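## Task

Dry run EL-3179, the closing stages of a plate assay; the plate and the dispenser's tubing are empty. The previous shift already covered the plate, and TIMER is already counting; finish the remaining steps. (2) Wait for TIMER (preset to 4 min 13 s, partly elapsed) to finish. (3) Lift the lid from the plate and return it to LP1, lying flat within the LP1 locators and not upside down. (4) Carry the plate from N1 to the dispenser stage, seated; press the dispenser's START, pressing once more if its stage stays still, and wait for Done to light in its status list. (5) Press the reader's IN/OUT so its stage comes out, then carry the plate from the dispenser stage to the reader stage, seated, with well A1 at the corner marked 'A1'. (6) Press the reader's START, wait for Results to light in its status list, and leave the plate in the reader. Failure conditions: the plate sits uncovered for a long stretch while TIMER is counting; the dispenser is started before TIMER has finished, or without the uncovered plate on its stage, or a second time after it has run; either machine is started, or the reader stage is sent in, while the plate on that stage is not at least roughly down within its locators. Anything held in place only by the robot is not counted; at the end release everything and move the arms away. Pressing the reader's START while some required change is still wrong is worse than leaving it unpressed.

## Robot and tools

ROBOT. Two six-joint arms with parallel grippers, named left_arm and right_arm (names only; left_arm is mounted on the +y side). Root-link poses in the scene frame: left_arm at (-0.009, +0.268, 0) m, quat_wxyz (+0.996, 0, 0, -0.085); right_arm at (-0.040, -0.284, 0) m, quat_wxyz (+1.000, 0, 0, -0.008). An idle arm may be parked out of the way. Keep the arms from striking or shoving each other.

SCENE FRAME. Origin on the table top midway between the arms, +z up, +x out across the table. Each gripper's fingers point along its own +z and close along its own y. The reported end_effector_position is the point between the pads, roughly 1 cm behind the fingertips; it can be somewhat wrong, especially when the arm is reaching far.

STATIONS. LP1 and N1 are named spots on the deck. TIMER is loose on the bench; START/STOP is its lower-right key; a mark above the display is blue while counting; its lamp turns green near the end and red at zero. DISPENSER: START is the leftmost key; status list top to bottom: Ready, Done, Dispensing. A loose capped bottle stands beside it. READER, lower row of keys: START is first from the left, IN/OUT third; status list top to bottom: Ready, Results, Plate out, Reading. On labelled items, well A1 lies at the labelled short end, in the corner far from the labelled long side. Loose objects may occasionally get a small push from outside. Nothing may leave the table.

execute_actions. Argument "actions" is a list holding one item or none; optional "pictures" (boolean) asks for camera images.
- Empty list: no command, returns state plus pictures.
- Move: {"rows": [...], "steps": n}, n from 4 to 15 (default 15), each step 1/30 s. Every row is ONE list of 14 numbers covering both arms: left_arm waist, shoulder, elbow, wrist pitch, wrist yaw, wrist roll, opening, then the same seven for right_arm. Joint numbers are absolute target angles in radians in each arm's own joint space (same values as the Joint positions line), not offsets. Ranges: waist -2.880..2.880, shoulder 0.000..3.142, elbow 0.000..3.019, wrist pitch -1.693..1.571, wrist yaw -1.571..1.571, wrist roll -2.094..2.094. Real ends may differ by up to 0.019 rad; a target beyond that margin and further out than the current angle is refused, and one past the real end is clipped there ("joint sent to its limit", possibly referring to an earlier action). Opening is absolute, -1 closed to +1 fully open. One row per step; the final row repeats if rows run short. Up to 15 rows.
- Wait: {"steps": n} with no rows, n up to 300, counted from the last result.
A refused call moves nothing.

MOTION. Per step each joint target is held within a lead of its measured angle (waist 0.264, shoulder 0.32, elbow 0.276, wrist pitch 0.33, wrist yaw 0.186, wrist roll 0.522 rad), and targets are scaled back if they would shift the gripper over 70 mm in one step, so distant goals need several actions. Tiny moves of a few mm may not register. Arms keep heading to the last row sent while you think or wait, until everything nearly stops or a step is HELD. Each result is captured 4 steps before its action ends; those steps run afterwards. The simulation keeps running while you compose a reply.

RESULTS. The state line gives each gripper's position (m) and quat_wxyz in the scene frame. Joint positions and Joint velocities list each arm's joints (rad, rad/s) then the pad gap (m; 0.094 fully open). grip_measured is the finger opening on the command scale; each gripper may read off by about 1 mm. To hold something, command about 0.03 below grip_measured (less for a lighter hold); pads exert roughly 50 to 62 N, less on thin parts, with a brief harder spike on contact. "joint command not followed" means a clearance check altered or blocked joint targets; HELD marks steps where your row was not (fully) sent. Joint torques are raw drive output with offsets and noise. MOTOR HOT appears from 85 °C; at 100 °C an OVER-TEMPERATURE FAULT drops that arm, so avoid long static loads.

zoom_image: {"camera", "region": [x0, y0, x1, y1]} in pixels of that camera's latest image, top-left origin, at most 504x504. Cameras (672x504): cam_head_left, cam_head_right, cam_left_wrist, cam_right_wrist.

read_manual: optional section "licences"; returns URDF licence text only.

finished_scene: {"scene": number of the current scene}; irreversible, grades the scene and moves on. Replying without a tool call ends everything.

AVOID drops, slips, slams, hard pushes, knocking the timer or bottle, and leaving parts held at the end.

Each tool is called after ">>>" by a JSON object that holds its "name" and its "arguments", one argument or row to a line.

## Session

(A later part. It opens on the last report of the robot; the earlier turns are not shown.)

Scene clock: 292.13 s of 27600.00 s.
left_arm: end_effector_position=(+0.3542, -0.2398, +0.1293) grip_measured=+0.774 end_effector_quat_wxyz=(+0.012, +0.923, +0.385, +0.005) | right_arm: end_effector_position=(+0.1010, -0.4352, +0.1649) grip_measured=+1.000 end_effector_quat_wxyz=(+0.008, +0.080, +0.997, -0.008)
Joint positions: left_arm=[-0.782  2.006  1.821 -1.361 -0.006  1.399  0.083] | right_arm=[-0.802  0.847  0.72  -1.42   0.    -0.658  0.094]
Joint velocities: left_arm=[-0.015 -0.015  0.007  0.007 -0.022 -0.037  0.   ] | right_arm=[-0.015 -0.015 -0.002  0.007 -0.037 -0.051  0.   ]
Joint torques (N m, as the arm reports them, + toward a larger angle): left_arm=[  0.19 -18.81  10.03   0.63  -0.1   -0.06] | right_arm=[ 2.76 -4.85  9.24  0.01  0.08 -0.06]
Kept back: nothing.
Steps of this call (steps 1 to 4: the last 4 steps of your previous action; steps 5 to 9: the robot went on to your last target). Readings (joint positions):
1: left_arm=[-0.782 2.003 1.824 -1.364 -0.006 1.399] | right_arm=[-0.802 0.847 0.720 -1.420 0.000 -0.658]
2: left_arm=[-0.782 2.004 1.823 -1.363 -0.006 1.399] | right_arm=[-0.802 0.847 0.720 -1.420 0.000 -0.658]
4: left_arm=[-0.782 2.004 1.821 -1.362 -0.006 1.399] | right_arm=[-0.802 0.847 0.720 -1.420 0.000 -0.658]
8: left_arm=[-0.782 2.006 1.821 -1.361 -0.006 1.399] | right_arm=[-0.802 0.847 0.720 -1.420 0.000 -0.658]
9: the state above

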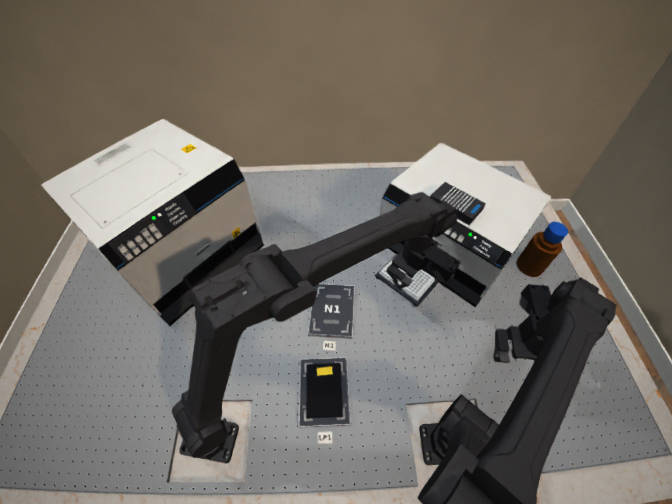

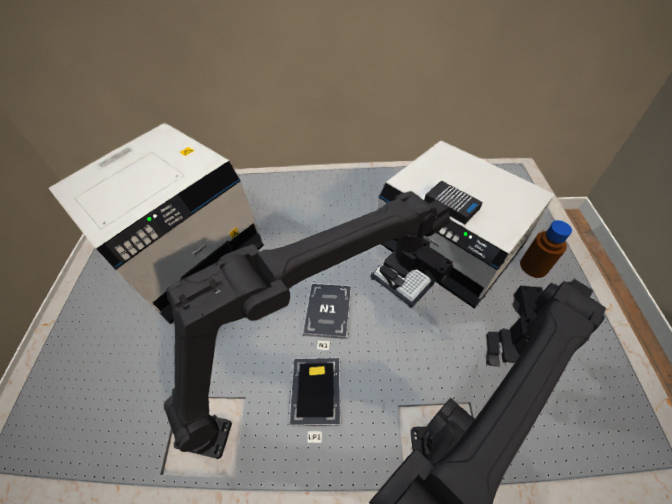

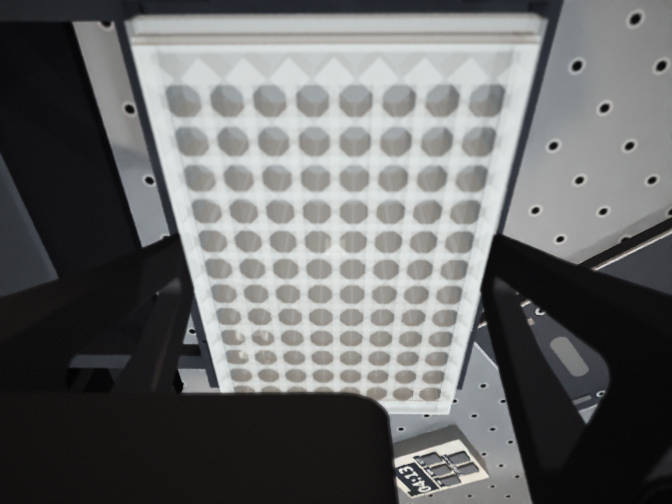

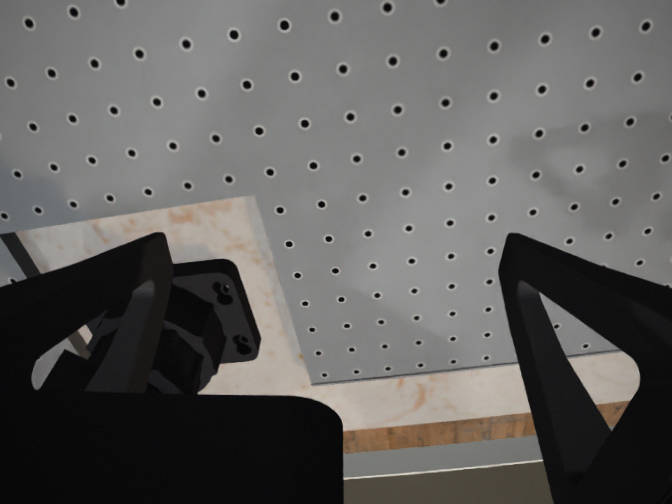

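>>> {"name": "execute_actions", "arguments": {
  "actions": [
    {"rows": [[-0.790,2.022,1.822,-1.347,-0.005,1.389,0.756,-0.806,0.840,0.707,-1.430,0.004,-0.670,1],[-0.790,2.0225,1.822,-1.346,-0.002,1.389,0.756,-0.806,0.840,0.707,-1.430,0.004,-0.670,1],[-0.790,2.023,1.821,-1.345,0.001,1.389,0.756,-0.806,0.840,0.707,-1.430,0.004,-0.670,1],[-0.790,2.0235,1.820,-1.344,0.003,1.389,0.756,-0.806,0.840,0.707,-1.430,0.004,-0.670,1],[-0.790,2.024,1.819,-1.343,0.003,1.389,0.756,-0.806,0.840,0.707,-1.430,0.004,-0.670,1],[-0.790,2.0245,1.818,-1.342,0.003,1.389,0.756,-0.806,0.840,0.707,-1.430,0.004,-0.670,1],[-0.790,2.025,1.817,-1.3405,0.003,1.389,0.756,-0.806,0.840,0.707,-1.430,0.004,-0.670,1],[-0.790,2.0255,1.816,-1.339,0.003,1.389,0.756,-0.806,0.840,0.707,-1.430,0.004,-0.670,1],[-0.790,2.026,1.815,-1.3375,0.003,1.389,0.756,-0.806,0.840,0.707,-1.430,0.004,-0.670,1],[-0.790,2.026,1.814,-1.336,0.003,1.389,0.756,-0.806,0.840,0.707,-1.430,0.004,-0.670,1]], "steps": 15}
  ]
}}

>>> {"name": "execute_actions", "arguments": {
  "actions": [
    {"steps": 9}
  ],
  "pictures": true
}}

>>> {"name": "zoom_image", "arguments": {
  "camera": "cam_head_left",
  "region": [365, 240, 455, 315]
}}

>>> {"name": "zoom_image", "arguments": {
  "camera": "cam_left_wrist",
  "region": [80, 0, 330, 100]
}}

>>> {"name": "zoom_image", "arguments": {
  "camera": "cam_left_wrist",
  "region": [344, 0, 594, 100]
}}

Scene clock: 293.63 s of 27600.00 s.
left_arm: end_effector_position=(+0.3540, -0.2412, +0.1269) grip_measured=+0.774 end_effector_quat_wxyz=(+0.015, +0.923, +0.385, +0.003) | right_arm: end_effector_position=(+0.1010, -0.4352, +0.1649) grip_measured=+1.000 end_effector_quat_wxyz=(+0.008, +0.080, +0.997, -0.008)
Joint positions: left_arm=[-0.782  2.006  1.815 -1.35  -0.     1.399  0.083] | right_arm=[-0.802  0.847  0.72  -1.42   0.    -0.658  0.094]
Joint velocities: left_arm=[-0.015  0.015 -0.022  0.032 -0.022  0.066  0.   ] | right_arm=[ 0.015  0.005 -0.002  0.012 -0.095 -0.051  0.   ]
Joint torques (N m, as the arm reports them, + toward a larger angle): left_arm=[  0.29 -18.87  10.01   0.6    0.14  -0.06] | right_arm=[ 2.72 -4.82  9.27  0.01  0.09 -0.06]
Steps of this call (steps 1 to 15: the robot went on to your last target; steps 16 to 34: nothing new was sent; steps 35 to 45: the first 11 steps of this action). Readings (joint positions):
35: left_arm=[-0.782 2.006 1.821 -1.360 -0.006 1.399] | right_arm=[-0.802 0.847 0.720 -1.420 0.000 -0.658]
36: left_arm=[-0.782 2.006 1.821 -1.360 -0.006 1.399] | right_arm=[-0.802 0.847 0.720 -1.420 0.000 -0.658]
38: left_arm=[-0.782 2.006 1.821 -1.359 -0.002 1.399] | right_arm=[-0.802 0.847 0.720 -1.420 0.000 -0.658]
42: left_arm=[-0.782 2.006 1.819 -1.354 -0.000 1.399] | right_arm=[-0.802 0.847 0.720 -1.420 0.000 -0.658]
45: the state above

Scene clock: 293.93 s of 27600.00 s.
left_arm: end_effector_position=(+0.3539, -0.2413, +0.1259) grip_measured=+0.774 end_effector_quat_wxyz=(+0.014, +0.923, +0.385, +0.003) | right_arm: end_effector_position=(+0.1010, -0.4352, +0.1649) grip_measured=+1.000 end_effector_quat_wxyz=(+0.008, +0.080, +0.997, -0.008)
Joint positions: left_arm=[-0.782  2.007  1.814 -1.349  0.001  1.399  0.083] | right_arm=[-0.802  0.847  0.72  -1.42   0.    -0.658  0.094]
Joint velocities: left_arm=[-0.015  0.005  0.017  0.002  0.007 -0.066  0.001] | right_arm=[-0.005 -0.005  0.012 -0.002  0.037 -0.037  0.   ]
Joint torques (N m, as the arm reports them, + toward a larger angle): left_arm=[  0.31 -18.88   9.92   0.73   0.09  -0.06] | right_arm=[ 2.74 -4.82  9.23  0.02  0.09 -0.06]
Kept back: nothing.
Steps of this call (steps 1 to 4: the last 4 steps of your previous action; steps 5 to 9: the robot went on to your last target). Readings (joint positions):
1: left_arm=[-0.782 2.007 1.814 -1.349 -0.000 1.399] | right_arm=[-0.802 0.847 0.720 -1.420 0.000 -0.658]
2: left_arm=[-0.782 2.007 1.814 -1.349 0.001 1.399] | right_arm=[-0.802 0.847 0.720 -1.420 0.000 -0.658]
4: left_arm=[-0.782 2.007 1.814 -1.349 0.001 1.399] | right_arm=[-0.802 0.847 0.720 -1.420 0.000 -0.658]
8: left_arm=[-0.782 2.007 1.814 -1.349 0.001 1.399] | right_arm=[-0.802 0.847 0.720 -1.420 0.000 -0.658]
9: the state above

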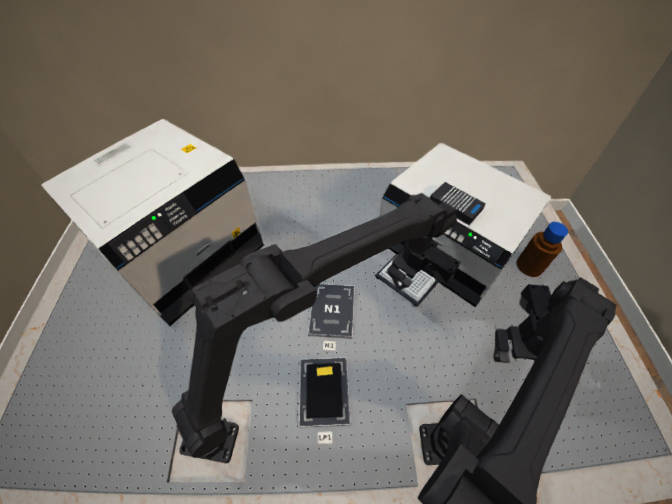

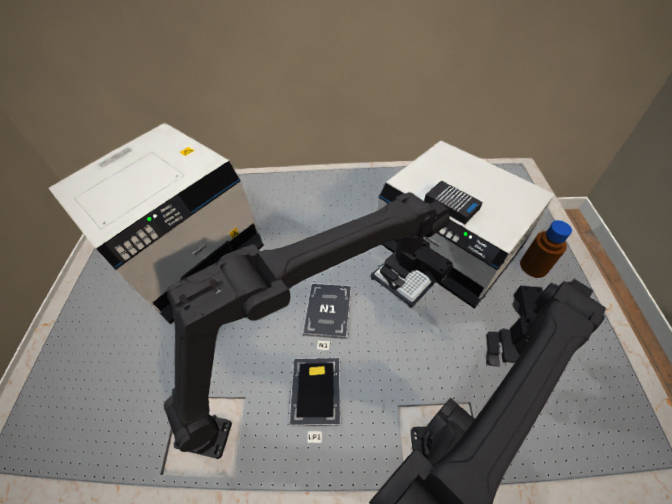

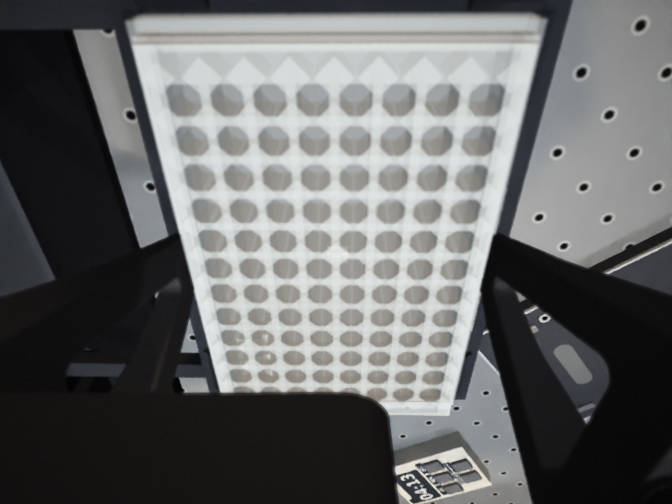

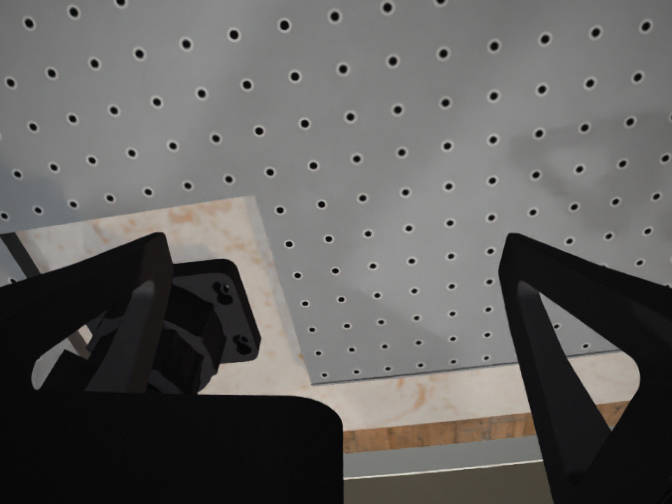

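Region (365, 240, 455, 315) of cam_head_left's 672x504 image, scaled by 5.600, with more detail than that image has.

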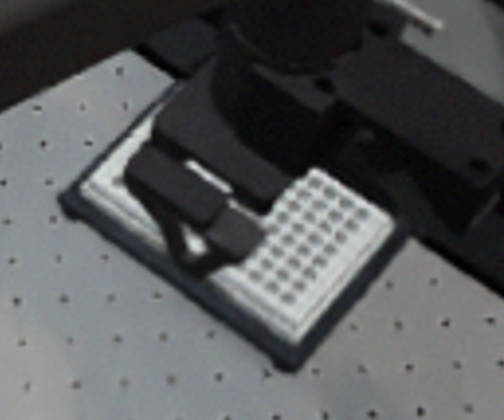

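Region (80, 0, 330, 100) of cam_left_wrist's 672x504 image, scaled by 2.016, with more detail than that image has; it fills the top 202 rows of this view, and the rest is white.

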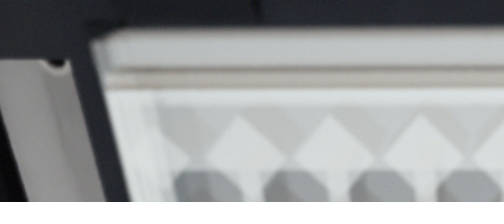

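Region (344, 0, 594, 100) of cam_left_wrist's 672x504 image, scaled by 2.016, with more detail than that image has; it fills the top 202 rows of this view, and the rest is white.

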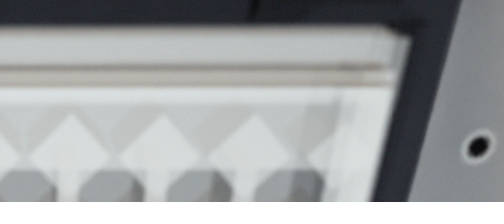

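>>> {"name": "execute_actions", "arguments": {
  "actions": []
}}

Scene clock: 294.63 s of 27600.00 s.
left_arm: end_effector_position=(+0.3539, -0.2413, +0.1259) grip_measured=+0.774 end_effector_quat_wxyz=(+0.014, +0.923, +0.385, +0.003) | right_arm: end_effector_position=(+0.1010, -0.4352, +0.1649) grip_measured=+1.000 end_effector_quat_wxyz=(+0.008, +0.080, +0.997, -0.008)
Joint positions: left_arm=[-0.782  2.007  1.814 -1.349  0.001  1.399  0.083] | right_arm=[-0.802  0.847  0.72  -1.42   0.    -0.658  0.094]
Joint velocities: left_arm=[-0.015 -0.015 -0.007 -0.022  0.022  0.022  0.002] | right_arm=[-0.015 -0.005 -0.002  0.002  0.007  0.007  0.   ]
Joint torques (N m, as the arm reports them, + toward a larger angle): left_arm=[  0.19 -18.71   9.89   0.72   0.1   -0.06] | right_arm=[ 2.77 -4.82  9.24  0.02  0.09 -0.06]
Kept back: nothing.
Steps of this call (steps 1 to 15: the robot went on to your last target; steps 16 to 21: nothing new was sent). Readings (joint positions):
1: left_arm=[-0.782 2.007 1.814 -1.349 0.001 1.399] | right_arm=[-0.802 0.847 0.720 -1.420 0.000 -0.658]
2: left_arm=[-0.782 2.007 1.814 -1.349 0.001 1.399] | right_arm=[-0.802 0.847 0.720 -1.420 0.000 -0.658]
4: left_arm=[-0.782 2.007 1.814 -1.349 0.001 1.399] | right_arm=[-0.802 0.847 0.720 -1.420 0.000 -0.658]
8: left_arm=[-0.782 2.007 1.814 -1.349 0.001 1.399] | right_arm=[-0.802 0.847 0.720 -1.420 0.000 -0.658]
21: the state above
All arms were judged still, so your last target was given up. Only a new action makes them travel on or press farther. Fingers that are still opening or closing keep moving.

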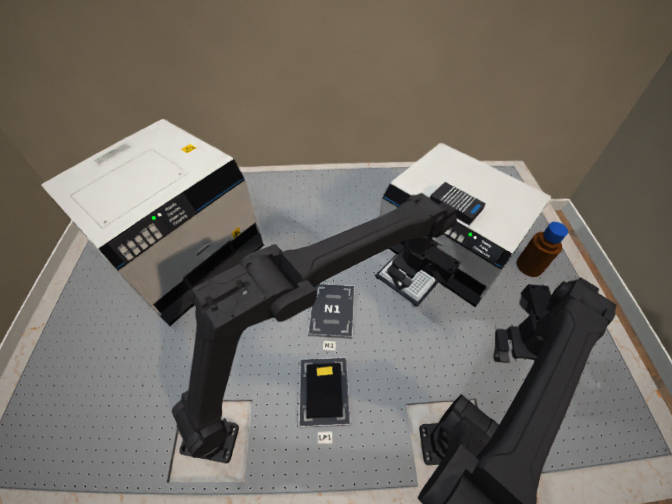

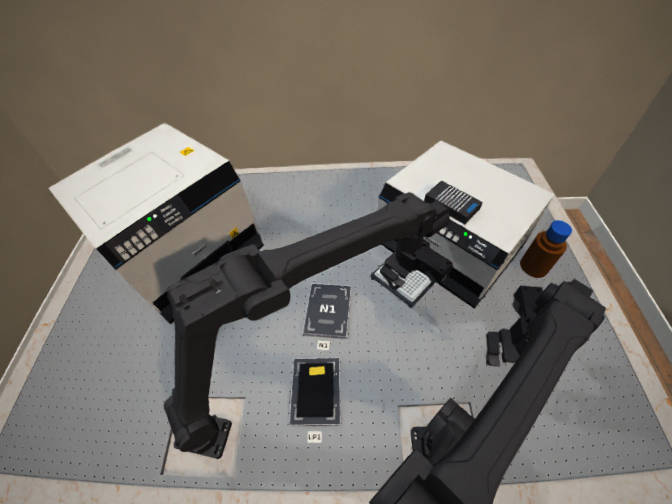

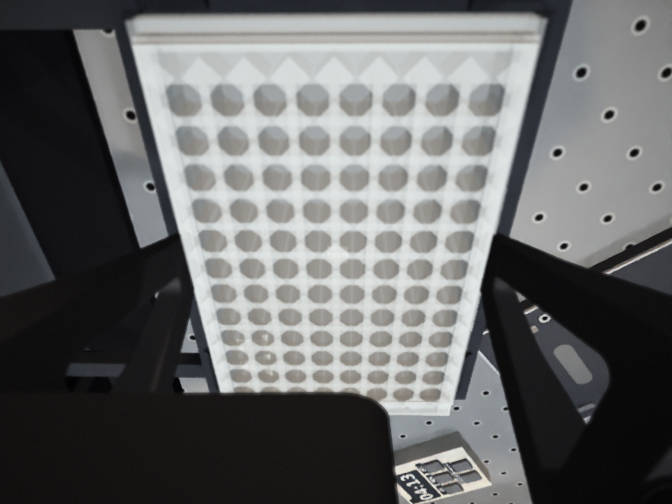

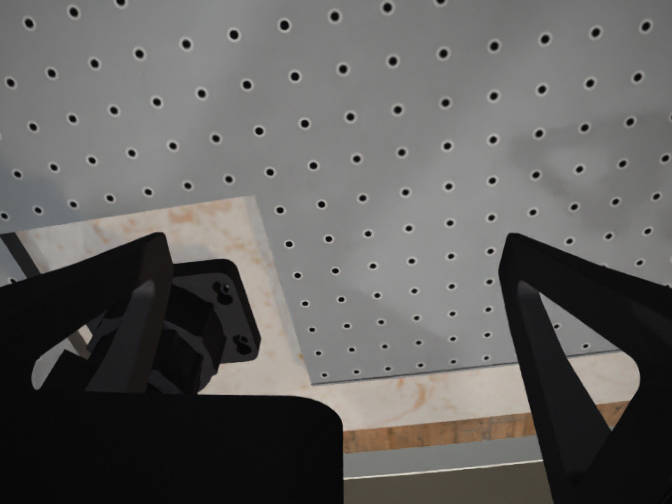

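>>> {"name": "execute_actions", "arguments": {
  "actions": [
    {"rows": [[-0.790,2.026,1.8135,-1.336,0.003,1.389,0.756,-0.806,0.840,0.707,-1.430,0.004,-0.670,1],[-0.790,2.026,1.813,-1.336,0.003,1.389,0.756,-0.806,0.840,0.707,-1.430,0.004,-0.670,1],[-0.790,2.026,1.8125,-1.336,0.003,1.389,0.756,-0.806,0.840,0.707,-1.430,0.004,-0.670,1],[-0.790,2.026,1.812,-1.336,0.003,1.389,0.756,-0.806,0.840,0.707,-1.430,0.004,-0.670,1],[-0.790,2.026,1.8115,-1.336,0.003,1.389,0.756,-0.806,0.840,0.707,-1.430,0.004,-0.670,1],[-0.790,2.026,1.811,-1.336,0.003,1.389,0.756,-0.806,0.840,0.707,-1.430,0.004,-0.670,1]], "steps": 15}
  ],
  "pictures": true
}}

Scene clock: 295.23 s of 27600.00 s.
left_arm: end_effector_position=(+0.3539, -0.2413, +0.1259) grip_measured=+0.774 end_effector_quat_wxyz=(+0.014, +0.923, +0.385, +0.003) | right_arm: end_effector_position=(+0.1010, -0.4352, +0.1649) grip_measured=+1.000 end_effector_quat_wxyz=(+0.008, +0.080, +0.997, -0.008)
Joint positions: left_arm=[-0.782  2.007  1.814 -1.349  0.001  1.399  0.083] | right_arm=[-0.802  0.847  0.72  -1.42   0.    -0.658  0.094]
Joint velocities: left_arm=[-0.005 -0.015 -0.002 -0.002 -0.037 -0.037  0.001] | right_arm=[-0.005  0.005 -0.012 -0.012  0.037  0.022  0.   ]
Joint torques (N m, as the arm reports them, + toward a larger angle): left_arm=[  0.12 -18.6    9.55   0.74   0.11  -0.05] | right_arm=[ 2.77 -4.77  9.23  0.03  0.09 -0.05]
Steps of this call (steps 1 to 7: nothing new was sent; steps 8 to 18: the first 11 steps of this action). Readings (joint positions):
8: left_arm=[-0.782 2.007 1.814 -1.349 0.001 1.399] | right_arm=[-0.802 0.847 0.720 -1.420 0.000 -0.658]
9: left_arm=[-0.782 2.007 1.814 -1.349 0.001 1.399] | right_arm=[-0.802 0.847 0.720 -1.420 0.000 -0.658]
11: left_arm=[-0.782 2.007 1.814 -1.349 0.001 1.399] | right_arm=[-0.802 0.847 0.720 -1.420 0.000 -0.658]
15: left_arm=[-0.782 2.007 1.814 -1.349 0.001 1.399] | right_arm=[-0.802 0.847 0.720 -1.420 0.000 -0.658]
18: the state above

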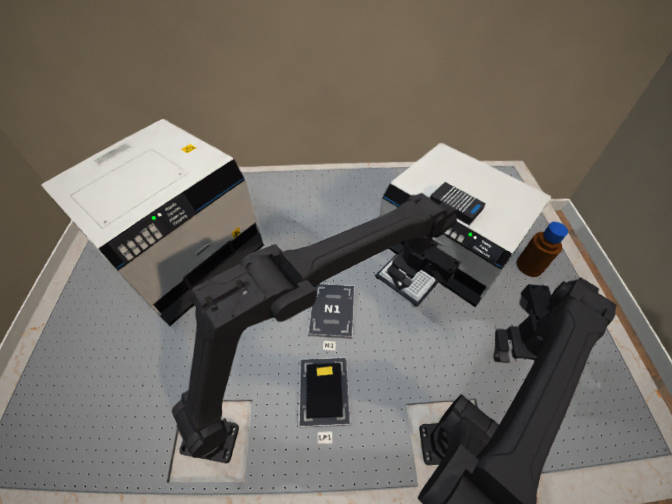

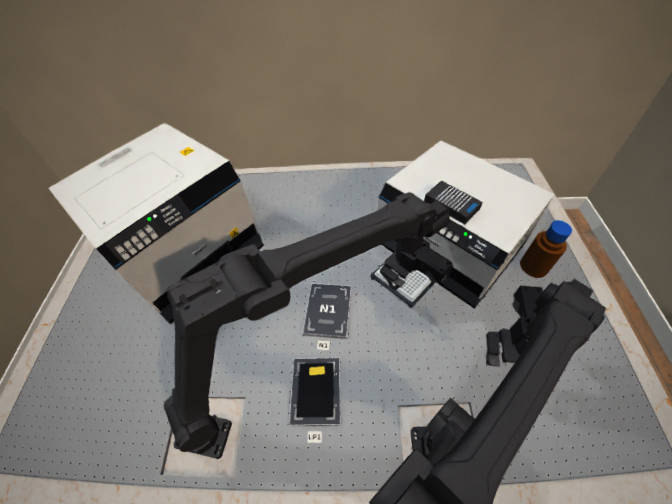

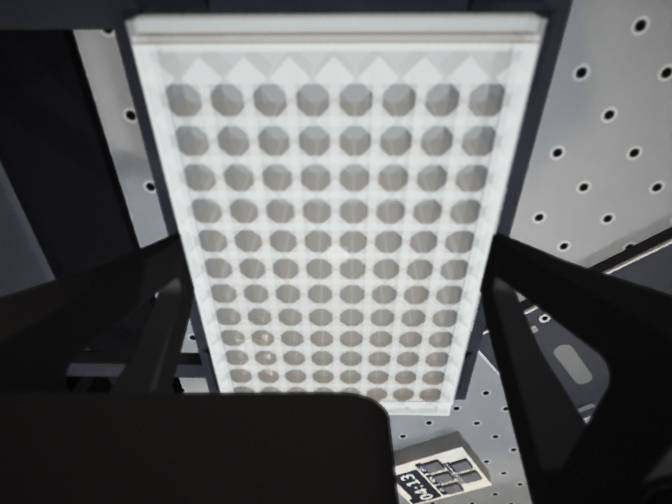

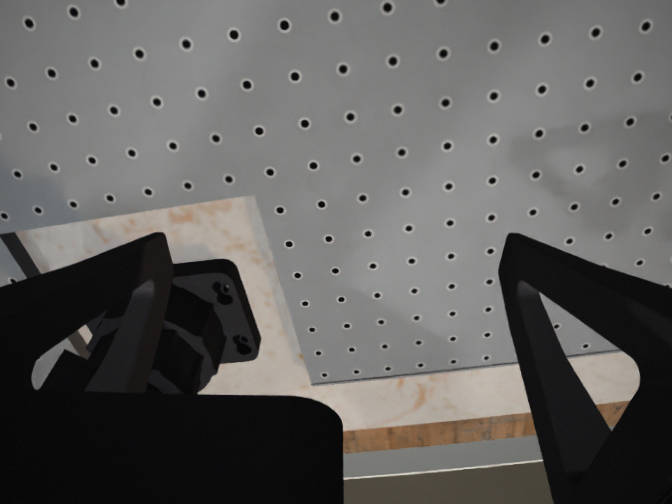

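>>> {"name": "zoom_image", "arguments": {
  "camera": "cam_head_right",
  "region": [360, 240, 460, 315]
}}

>>> {"name": "zoom_image", "arguments": {
  "camera": "cam_left_wrist",
  "region": [60, 0, 564, 120]
}}

Region (360, 240, 460, 315) of cam_head_right's 672x504 image, scaled by 5.040, with more detail than that image has; it fills the top 378 rows of this view, and the rest is white.

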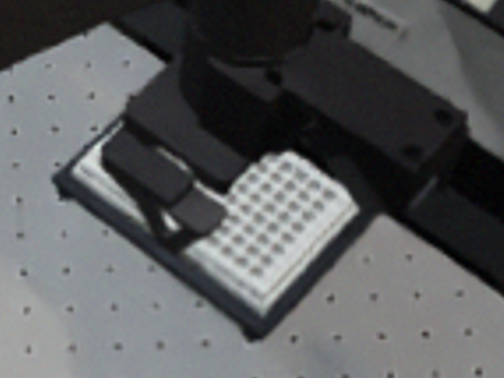

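Region (60, 0, 564, 120) of cam_left_wrist's 672x504 image, scaled by 1.000; it fills the top 120 rows of this view, and the rest is white.

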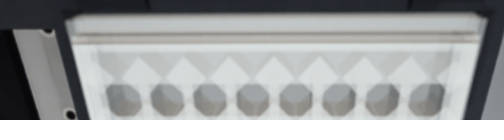

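>>> {"name": "execute_actions", "arguments": {
  "actions": [
    {"rows": [[-0.790,2.026,1.810,-1.336,0.003,1.389,0.756,-0.806,0.840,0.707,-1.430,0.004,-0.670,1],[-0.790,2.026,1.809,-1.336,0.003,1.389,0.756,-0.806,0.840,0.707,-1.430,0.004,-0.670,1],[-0.790,2.026,1.808,-1.336,0.003,1.389,0.756,-0.806,0.840,0.707,-1.430,0.004,-0.670,1],[-0.790,2.026,1.807,-1.336,0.003,1.389,0.756,-0.806,0.840,0.707,-1.430,0.004,-0.670,1],[-0.790,2.026,1.806,-1.336,0.003,1.389,0.756,-0.806,0.840,0.707,-1.430,0.004,-0.670,1]], "steps": 15}
  ],
  "pictures": true
}}

Scene clock: 297.40 s of 27600.00 s.
left_arm: end_effector_position=(+0.3538, -0.2411, +0.1253) grip_measured=+0.774 end_effector_quat_wxyz=(+0.014, +0.923, +0.385, +0.003) | right_arm: end_effector_position=(+0.1010, -0.4352, +0.1649) grip_measured=+1.000 end_effector_quat_wxyz=(+0.008, +0.080, +0.997, -0.008)
Joint positions: left_arm=[-0.782  2.007  1.813 -1.347  0.001  1.399  0.083] | right_arm=[-0.802  0.847  0.72  -1.42   0.    -0.658  0.094]
Joint velocities: left_arm=[ 0.015 -0.024 -0.007  0.002 -0.022 -0.051  0.001] | right_arm=[ 0.015 -0.015  0.012  0.017 -0.066 -0.11   0.   ]
Joint torques (N m, as the arm reports them, + toward a larger angle): left_arm=[  0.1  -18.44   9.23   0.65   0.09  -0.05] | right_arm=[ 2.77 -4.83  9.24  0.    0.09 -0.06]
Steps of this call (steps 1 to 4: the last 4 steps of your previous action; steps 5 to 15: the robot went on to your last target; steps 16 to 54: nothing new was sent; steps 55 to 65: the first 11 steps of this action). Readings (joint positions):
55: left_arm=[-0.782 2.007 1.814 -1.349 0.001 1.399] | right_arm=[-0.802 0.847 0.720 -1.420 0.000 -0.658]
56: left_arm=[-0.782 2.007 1.814 -1.349 0.001 1.399] | right_arm=[-0.802 0.847 0.720 -1.420 0.000 -0.658]
58: left_arm=[-0.782 2.007 1.813 -1.348 0.001 1.399] | right_arm=[-0.802 0.847 0.720 -1.420 0.000 -0.658]
62: left_arm=[-0.782 2.007 1.813 -1.347 0.001 1.399] | right_arm=[-0.802 0.847 0.720 -1.420 0.000 -0.658]
65: the state above

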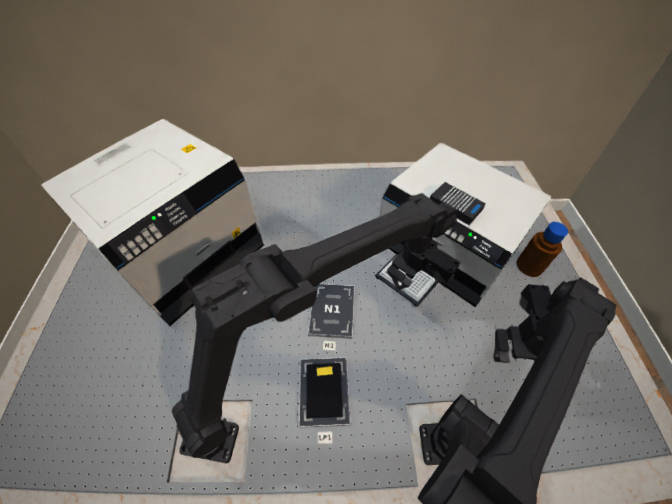

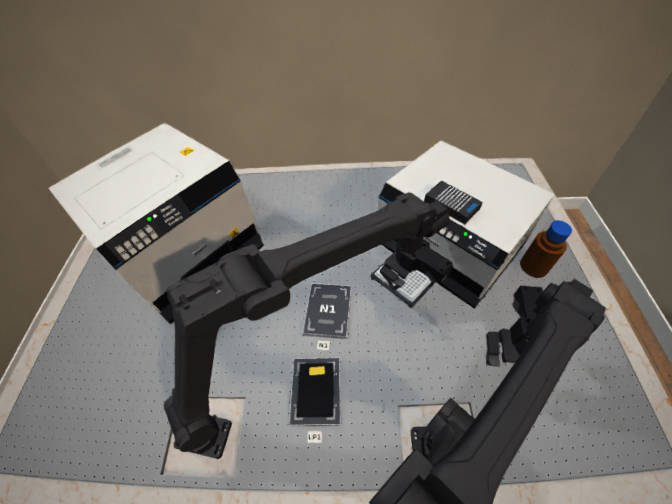

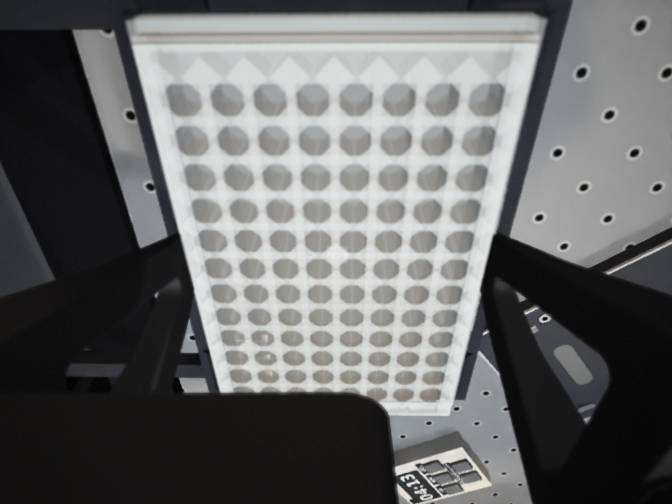

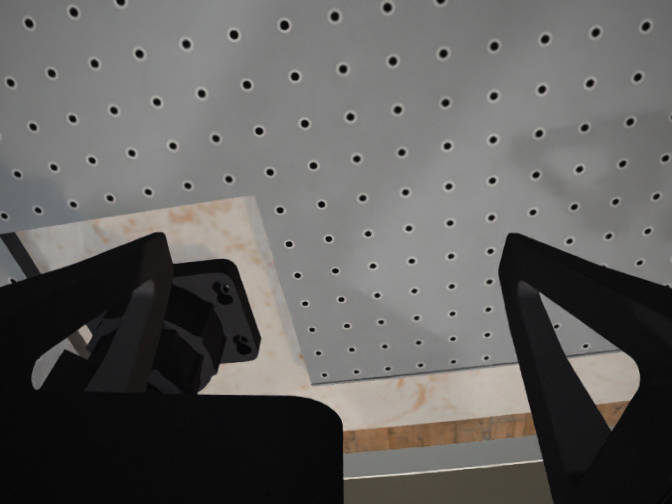

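>>> {"name": "execute_actions", "arguments": {
  "actions": [
    {"rows": [[-0.790,2.022,1.810,-1.340,0.003,1.389,0.760,-0.806,0.840,0.707,-1.430,0.004,-0.670,1],[-0.790,2.018,1.813,-1.343,0.003,1.389,0.764,-0.806,0.840,0.707,-1.430,0.004,-0.670,1],[-0.788,2.015,1.815,-1.345,0.003,1.392,0.768,-0.806,0.840,0.707,-1.430,0.004,-0.670,1],[-0.786,2.015,1.815,-1.345,0.002,1.395,0.771,-0.806,0.840,0.707,-1.430,0.004,-0.670,1],[-0.786,2.015,1.815,-1.345,0.002,1.395,0.774,-0.806,0.840,0.707,-1.430,0.004,-0.670,1],[-0.786,2.015,1.815,-1.345,0.002,1.395,0.777,-0.806,0.840,0.707,-1.430,0.004,-0.670,1],[-0.786,2.015,1.815,-1.345,0.002,1.395,0.780,-0.806,0.840,0.707,-1.430,0.004,-0.670,1],[-0.786,2.015,1.815,-1.345,0.002,1.395,0.784,-0.806,0.840,0.707,-1.430,0.004,-0.670,1],[-0.786,2.015,1.815,-1.345,0.002,1.395,0.790,-0.806,0.840,0.707,-1.430,0.004,-0.670,1],[-0.786,2.015,1.815,-1.345,0.002,1.395,0.800,-0.806,0.840,0.707,-1.430,0.004,-0.670,1],[-0.786,2.015,1.815,-1.345,0.002,1.395,0.815,-0.806,0.840,0.707,-1.430,0.004,-0.670,1],[-0.786,2.015,1.815,-1.345,0.002,1.395,0.835,-0.806,0.840,0.707,-1.430,0.004,-0.670,1],[-0.786,2.015,1.815,-1.345,0.002,1.395,0.86,-0.806,0.840,0.707,-1.430,0.004,-0.670,1],[-0.786,2.015,1.815,-1.345,0.002,1.395,0.90,-0.806,0.840,0.707,-1.430,0.004,-0.670,1],[-0.786,2.015,1.815,-1.345,0.002,1.395,0.95,-0.806,0.840,0.707,-1.430,0.004,-0.670,1]], "steps": 15}
  ]
}}

>>> {"name": "execute_actions", "arguments": {
  "actions": [
    {"rows": [[-0.786,2.015,1.815,-1.345,0.002,1.395,1,-0.806,0.840,0.707,-1.430,0.004,-0.670,1]], "steps": 10}
  ],
  "pictures": true
}}

Scene clock: 298.30 s of 27600.00 s.
left_arm: end_effector_position=(+0.3538, -0.2411, +0.1253) grip_measured=+0.814 end_effector_quat_wxyz=(+0.014, +0.923, +0.385, +0.003) | right_arm: end_effector_position=(+0.1010, -0.4352, +0.1649) grip_measured=+1.000 end_effector_quat_wxyz=(+0.008, +0.080, +0.997, -0.008)
Joint positions: left_arm=[-0.782  2.007  1.813 -1.347  0.001  1.399  0.085] | right_arm=[-0.802  0.847  0.72  -1.42   0.    -0.658  0.094]
Joint velocities: left_arm=[ 0.005 -0.015 -0.002  0.012  0.095 -0.037  0.007] | right_arm=[-0.024 -0.005 -0.007 -0.017 -0.007 -0.007  0.   ]
Joint torques (N m, as the arm reports them, + toward a larger angle): left_arm=[  0.55 -19.26  10.08   0.32   0.07   0.  ] | right_arm=[ 2.8  -4.8   9.24  0.    0.09 -0.06]
Steps of this call (steps 1 to 4: the last 4 steps of your previous action; steps 5 to 15: the robot went on to your last target; step 16: nothing new was sent; steps 17 to 27: the first 11 steps of this action). Readings (joint positions):
17: left_arm=[-0.782 2.007 1.813 -1.347 0.001 1.399] | right_arm=[-0.802 0.847 0.720 -1.420 0.000 -0.658]
18: left_arm=[-0.782 2.007 1.813 -1.347 0.001 1.399] | right_arm=[-0.802 0.847 0.720 -1.420 0.000 -0.658]
20: left_arm=[-0.782 2.007 1.813 -1.347 0.001 1.399] | right_arm=[-0.802 0.847 0.720 -1.420 0.000 -0.658]
24: left_arm=[-0.782 2.007 1.813 -1.347 0.001 1.399] | right_arm=[-0.802 0.847 0.720 -1.420 0.000 -0.658]
27: the state above

Scene clock: 298.63 s of 27600.00 s.
left_arm: end_effector_position=(+0.3538, -0.2411, +0.1253) grip_measured=+1.000 end_effector_quat_wxyz=(+0.014, +0.923, +0.385, +0.003) | right_arm: end_effector_position=(+0.1010, -0.4352, +0.1649) grip_measured=+1.000 end_effector_quat_wxyz=(+0.008, +0.080, +0.997, -0.008)
Joint positions: left_arm=[-0.782  2.007  1.813 -1.347  0.001  1.399  0.094] | right_arm=[-0.802  0.847  0.72  -1.42   0.    -0.658  0.094]
Joint velocities: left_arm=[-0.024  0.015  0.007 -0.022 -0.007  0.022  0.   ] | right_arm=[ 0.005 -0.005  0.002  0.002  0.081 -0.007  0.   ]
Joint torques (N m, as the arm reports them, + toward a larger angle): left_arm=[  0.46 -19.38  10.19   0.35   0.06   0.  ] | right_arm=[ 2.72 -4.78  9.24 -0.01  0.09 -0.06]
Steps of this call (steps 1 to 4: the last 4 steps of your previous action; steps 5 to 10: the first 6 steps of this action). Readings (joint positions):
5: left_arm=[-0.782 2.007 1.813 -1.347 0.001 1.399] | right_arm=[-0.802 0.847 0.720 -1.420 0.000 -0.658]
6: left_arm=[-0.782 2.007 1.813 -1.347 0.001 1.399] | right_arm=[-0.802 0.847 0.720 -1.420 0.000 -0.658]
8: left_arm=[-0.782 2.007 1.813 -1.347 0.001 1.399] | right_arm=[-0.802 0.847 0.720 -1.420 0.000 -0.658]
10: the state above

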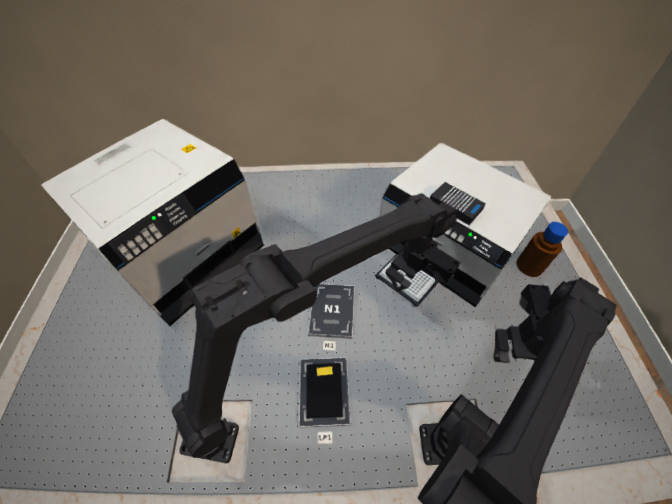

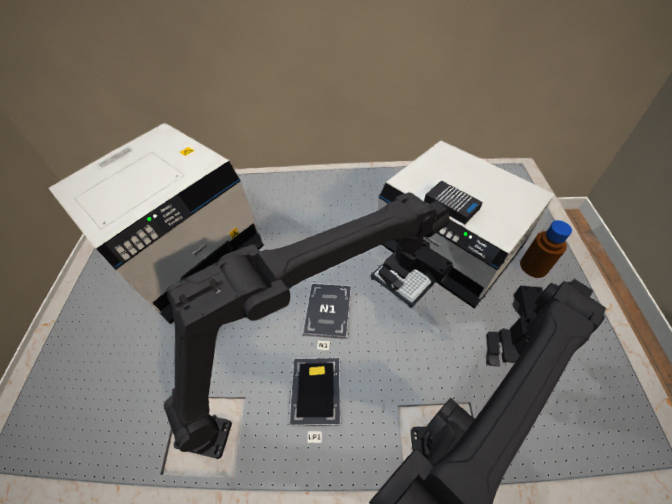

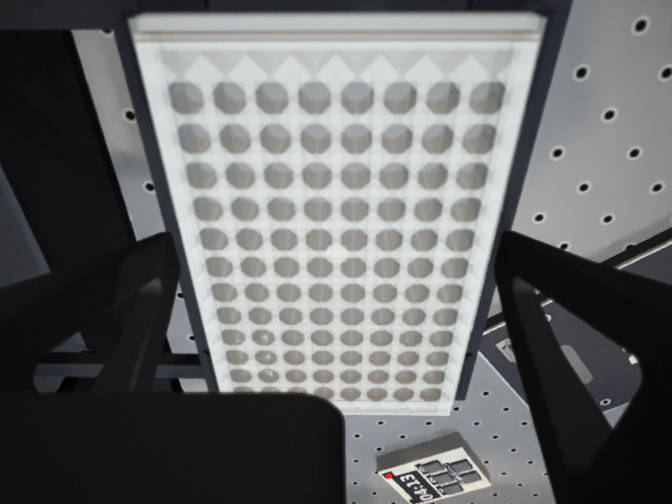

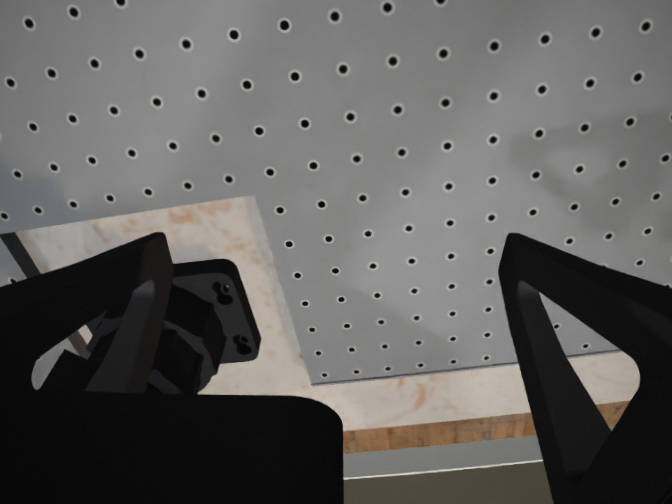

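>>> {"name": "execute_actions", "arguments": {
  "actions": [
    {"rows": [[-0.784,2.005,1.820,-1.347,0.002,1.397,1,-0.806,0.840,0.707,-1.430,0.004,-0.670,1],[-0.784,1.996,1.820,-1.347,0.002,1.397,1,-0.806,0.840,0.707,-1.430,0.004,-0.670,1],[-0.784,1.990,1.820,-1.347,0.002,1.397,1,-0.806,0.840,0.707,-1.430,0.004,-0.670,1],[-0.784,1.984,1.820,-1.347,0.002,1.397,1,-0.806,0.840,0.707,-1.430,0.004,-0.670,1],[-0.784,1.977,1.820,-1.347,0.002,1.397,1,-0.806,0.840,0.707,-1.430,0.004,-0.670,1],[-0.784,1.969,1.820,-1.347,0.002,1.397,1,-0.806,0.840,0.707,-1.430,0.004,-0.670,1],[-0.784,1.960,1.820,-1.347,0.002,1.397,1,-0.806,0.840,0.707,-1.430,0.004,-0.670,1],[-0.784,1.950,1.820,-1.347,0.002,1.397,1,-0.806,0.840,0.707,-1.430,0.004,-0.670,1],[-0.784,1.940,1.820,-1.347,0.002,1.397,1,-0.806,0.840,0.707,-1.430,0.004,-0.670,1],[-0.784,1.930,1.820,-1.347,0.002,1.397,1,-0.806,0.840,0.707,-1.430,0.004,-0.670,1],[-0.784,1.920,1.820,-1.347,0.002,1.397,1,-0.806,0.840,0.707,-1.430,0.004,-0.670,1],[-0.784,1.911,1.820,-1.352,0.002,1.397,1,-0.806,0.840,0.707,-1.430,0.004,-0.670,1],[-0.784,1.903,1.820,-1.36,0.002,1.397,1,-0.806,0.840,0.707,-1.430,0.004,-0.670,1],[-0.784,1.897,1.820,-1.37,0.002,1.397,1,-0.806,0.840,0.707,-1.430,0.004,-0.670,1],[-0.784,1.893,1.820,-1.38,0.002,1.397,1,-0.806,0.840,0.707,-1.430,0.004,-0.670,1]], "steps": 15}
  ]
}}

>>> {"name": "execute_actions", "arguments": {
  "actions": [
    {"rows": [[-0.784,1.890,1.820,-1.385,0.002,1.397,1,-0.806,0.840,0.707,-1.430,0.004,-0.670,1]], "steps": 12}
  ],
  "pictures": true
}}

Scene clock: 300.57 s of 27600.00 s.
left_arm: end_effector_position=(+0.3538, -0.2411, +0.1331) grip_measured=+1.000 end_effector_quat_wxyz=(+0.020, +0.923, +0.385, +0.004) | right_arm: end_effector_position=(+0.1010, -0.4352, +0.1649) grip_measured=+1.000 end_effector_quat_wxyz=(+0.008, +0.080, +0.997, -0.008)
Joint positions: left_arm=[-0.782  1.995  1.813 -1.347  0.001  1.399  0.094] | right_arm=[-0.802  0.847  0.72  -1.42   0.    -0.658  0.094]
Joint velocities: left_arm=[ 0.015 -0.171  0.032 -0.017  0.007  0.037  0.   ] | right_arm=[-0.015 -0.005 -0.012 -0.002 -0.125 -0.007  0.   ]
Joint torques (N m, as the arm reports them, + toward a larger angle): left_arm=[  0.62 -25.05  10.5    0.17   0.07   0.  ] | right_arm=[ 2.77 -4.75  9.24  0.03  0.09 -0.06]
Steps of this call (steps 1 to 4: the last 4 steps of your previous action; steps 5 to 15: the robot went on to your last target; steps 16 to 47: nothing new was sent; steps 48 to 58: the first 11 steps of this action). Readings (joint positions):
48: left_arm=[-0.782 2.007 1.813 -1.347 0.001 1.399] | right_arm=[-0.802 0.847 0.720 -1.420 0.000 -0.658]
49: left_arm=[-0.782 2.007 1.813 -1.347 0.001 1.399] | right_arm=[-0.802 0.847 0.720 -1.420 0.000 -0.658]
51: left_arm=[-0.782 2.007 1.813 -1.347 0.001 1.399] | right_arm=[-0.802 0.847 0.720 -1.420 0.000 -0.658]
55: left_arm=[-0.782 2.006 1.813 -1.347 0.001 1.399] | right_arm=[-0.802 0.847 0.720 -1.420 0.000 -0.658]
58: the state above

Scene clock: 300.97 s of 27600.00 s.
left_arm: end_effector_position=(+0.3482, -0.2332, +0.1909) grip_measured=+1.000 end_effector_quat_wxyz=(+0.055, +0.921, +0.385, +0.012) | right_arm: end_effector_position=(+0.1010, -0.4352, +0.1649) grip_measured=+1.000 end_effector_quat_wxyz=(+0.008, +0.080, +0.997, -0.008)
Joint positions: left_arm=[-0.782  1.897  1.813 -1.375  0.001  1.399  0.094] | right_arm=[-0.802  0.847  0.72  -1.42   0.    -0.658  0.094]
Joint velocities: left_arm=[ 0.005 -0.044 -0.007 -0.007  0.022 -0.037  0.   ] | right_arm=[ 0.005 -0.034 -0.002  0.007  0.051 -0.037  0.   ]
Joint torques (N m, as the arm reports them, + toward a larger angle): left_arm=[  0.65 -19.58  10.87  -0.08   0.06   0.02] | right_arm=[ 2.79 -4.79  9.25  0.02  0.09 -0.06]
Steps of this call (steps 1 to 4: the last 4 steps of your previous action; steps 5 to 12: the first 8 steps of this action). Readings (joint positions):
5: left_arm=[-0.782 1.947 1.813 -1.362 0.001 1.399] | right_arm=[-0.802 0.847 0.720 -1.420 0.000 -0.658]
6: left_arm=[-0.782 1.936 1.813 -1.367 0.001 1.399] | right_arm=[-0.802 0.847 0.720 -1.420 0.000 -0.658]
8: left_arm=[-0.782 1.916 1.813 -1.373 0.001 1.399] | right_arm=[-0.802 0.847 0.720 -1.420 0.000 -0.658]
12: the state above

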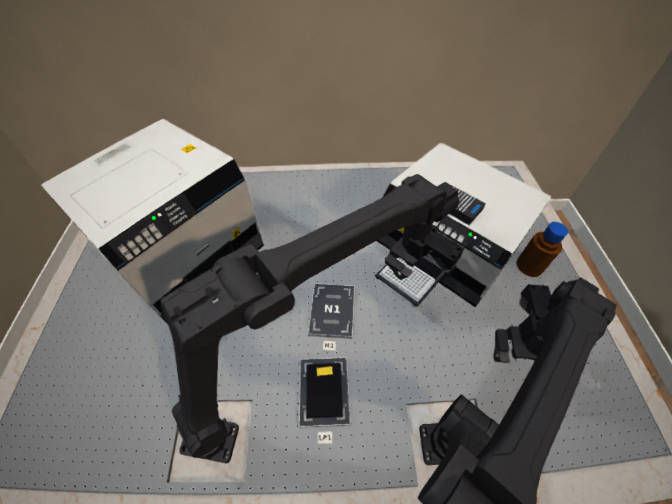

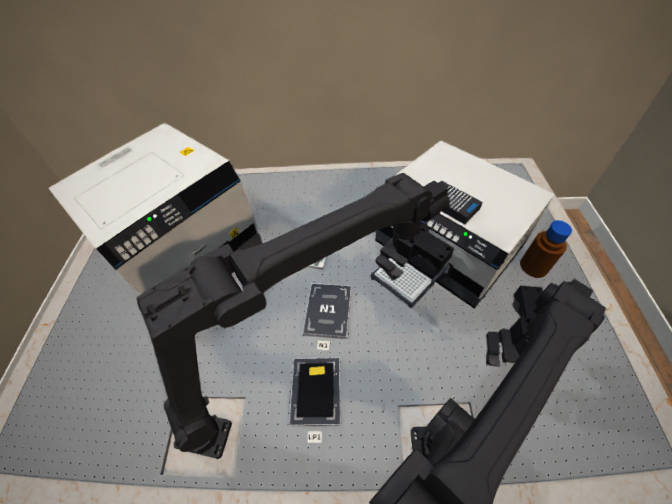

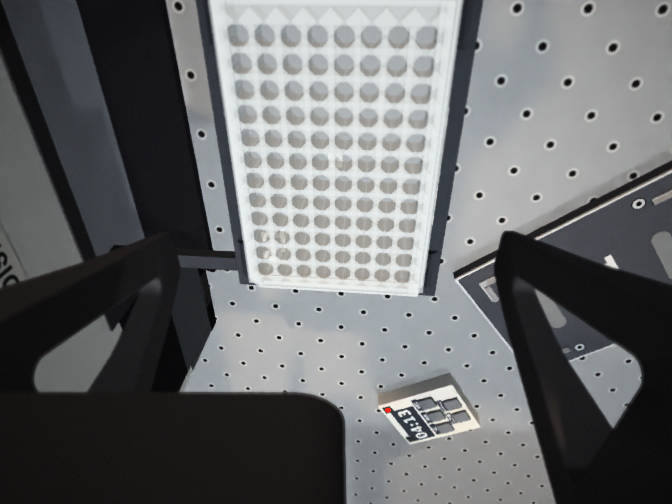

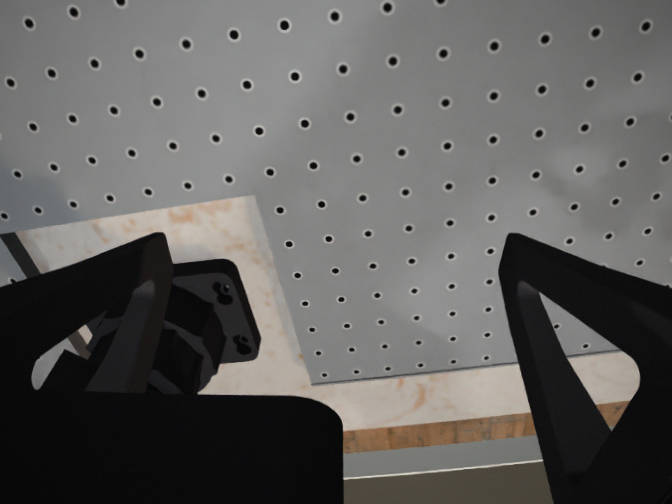

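>>> {"name": "zoom_image", "arguments": {
  "camera": "cam_left_wrist",
  "region": [200, 200, 480, 320]
}}

>>> {"name": "zoom_image", "arguments": {
  "camera": "cam_head_right",
  "region": [360, 240, 460, 315]
}}

Region (200, 200, 480, 320) of cam_left_wrist's 672x504 image, scaled by 1.800, with more detail than that image has; it fills the top 216 rows of this view, and the rest is white.

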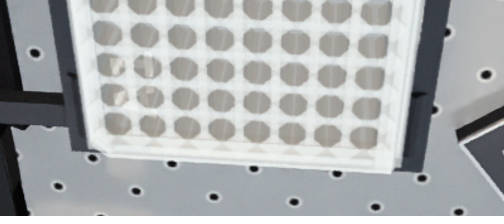

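Region (360, 240, 460, 315) of cam_head_right's 672x504 image, scaled by 5.040, with more detail than that image has; it fills the top 378 rows of this view, and the rest is white.

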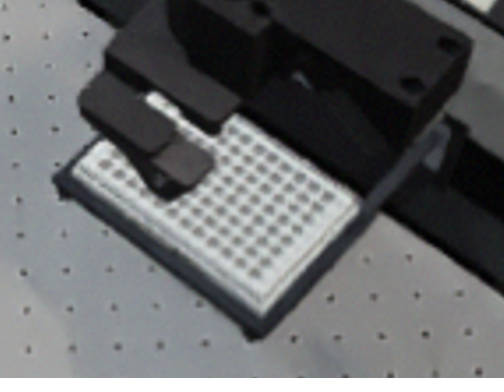

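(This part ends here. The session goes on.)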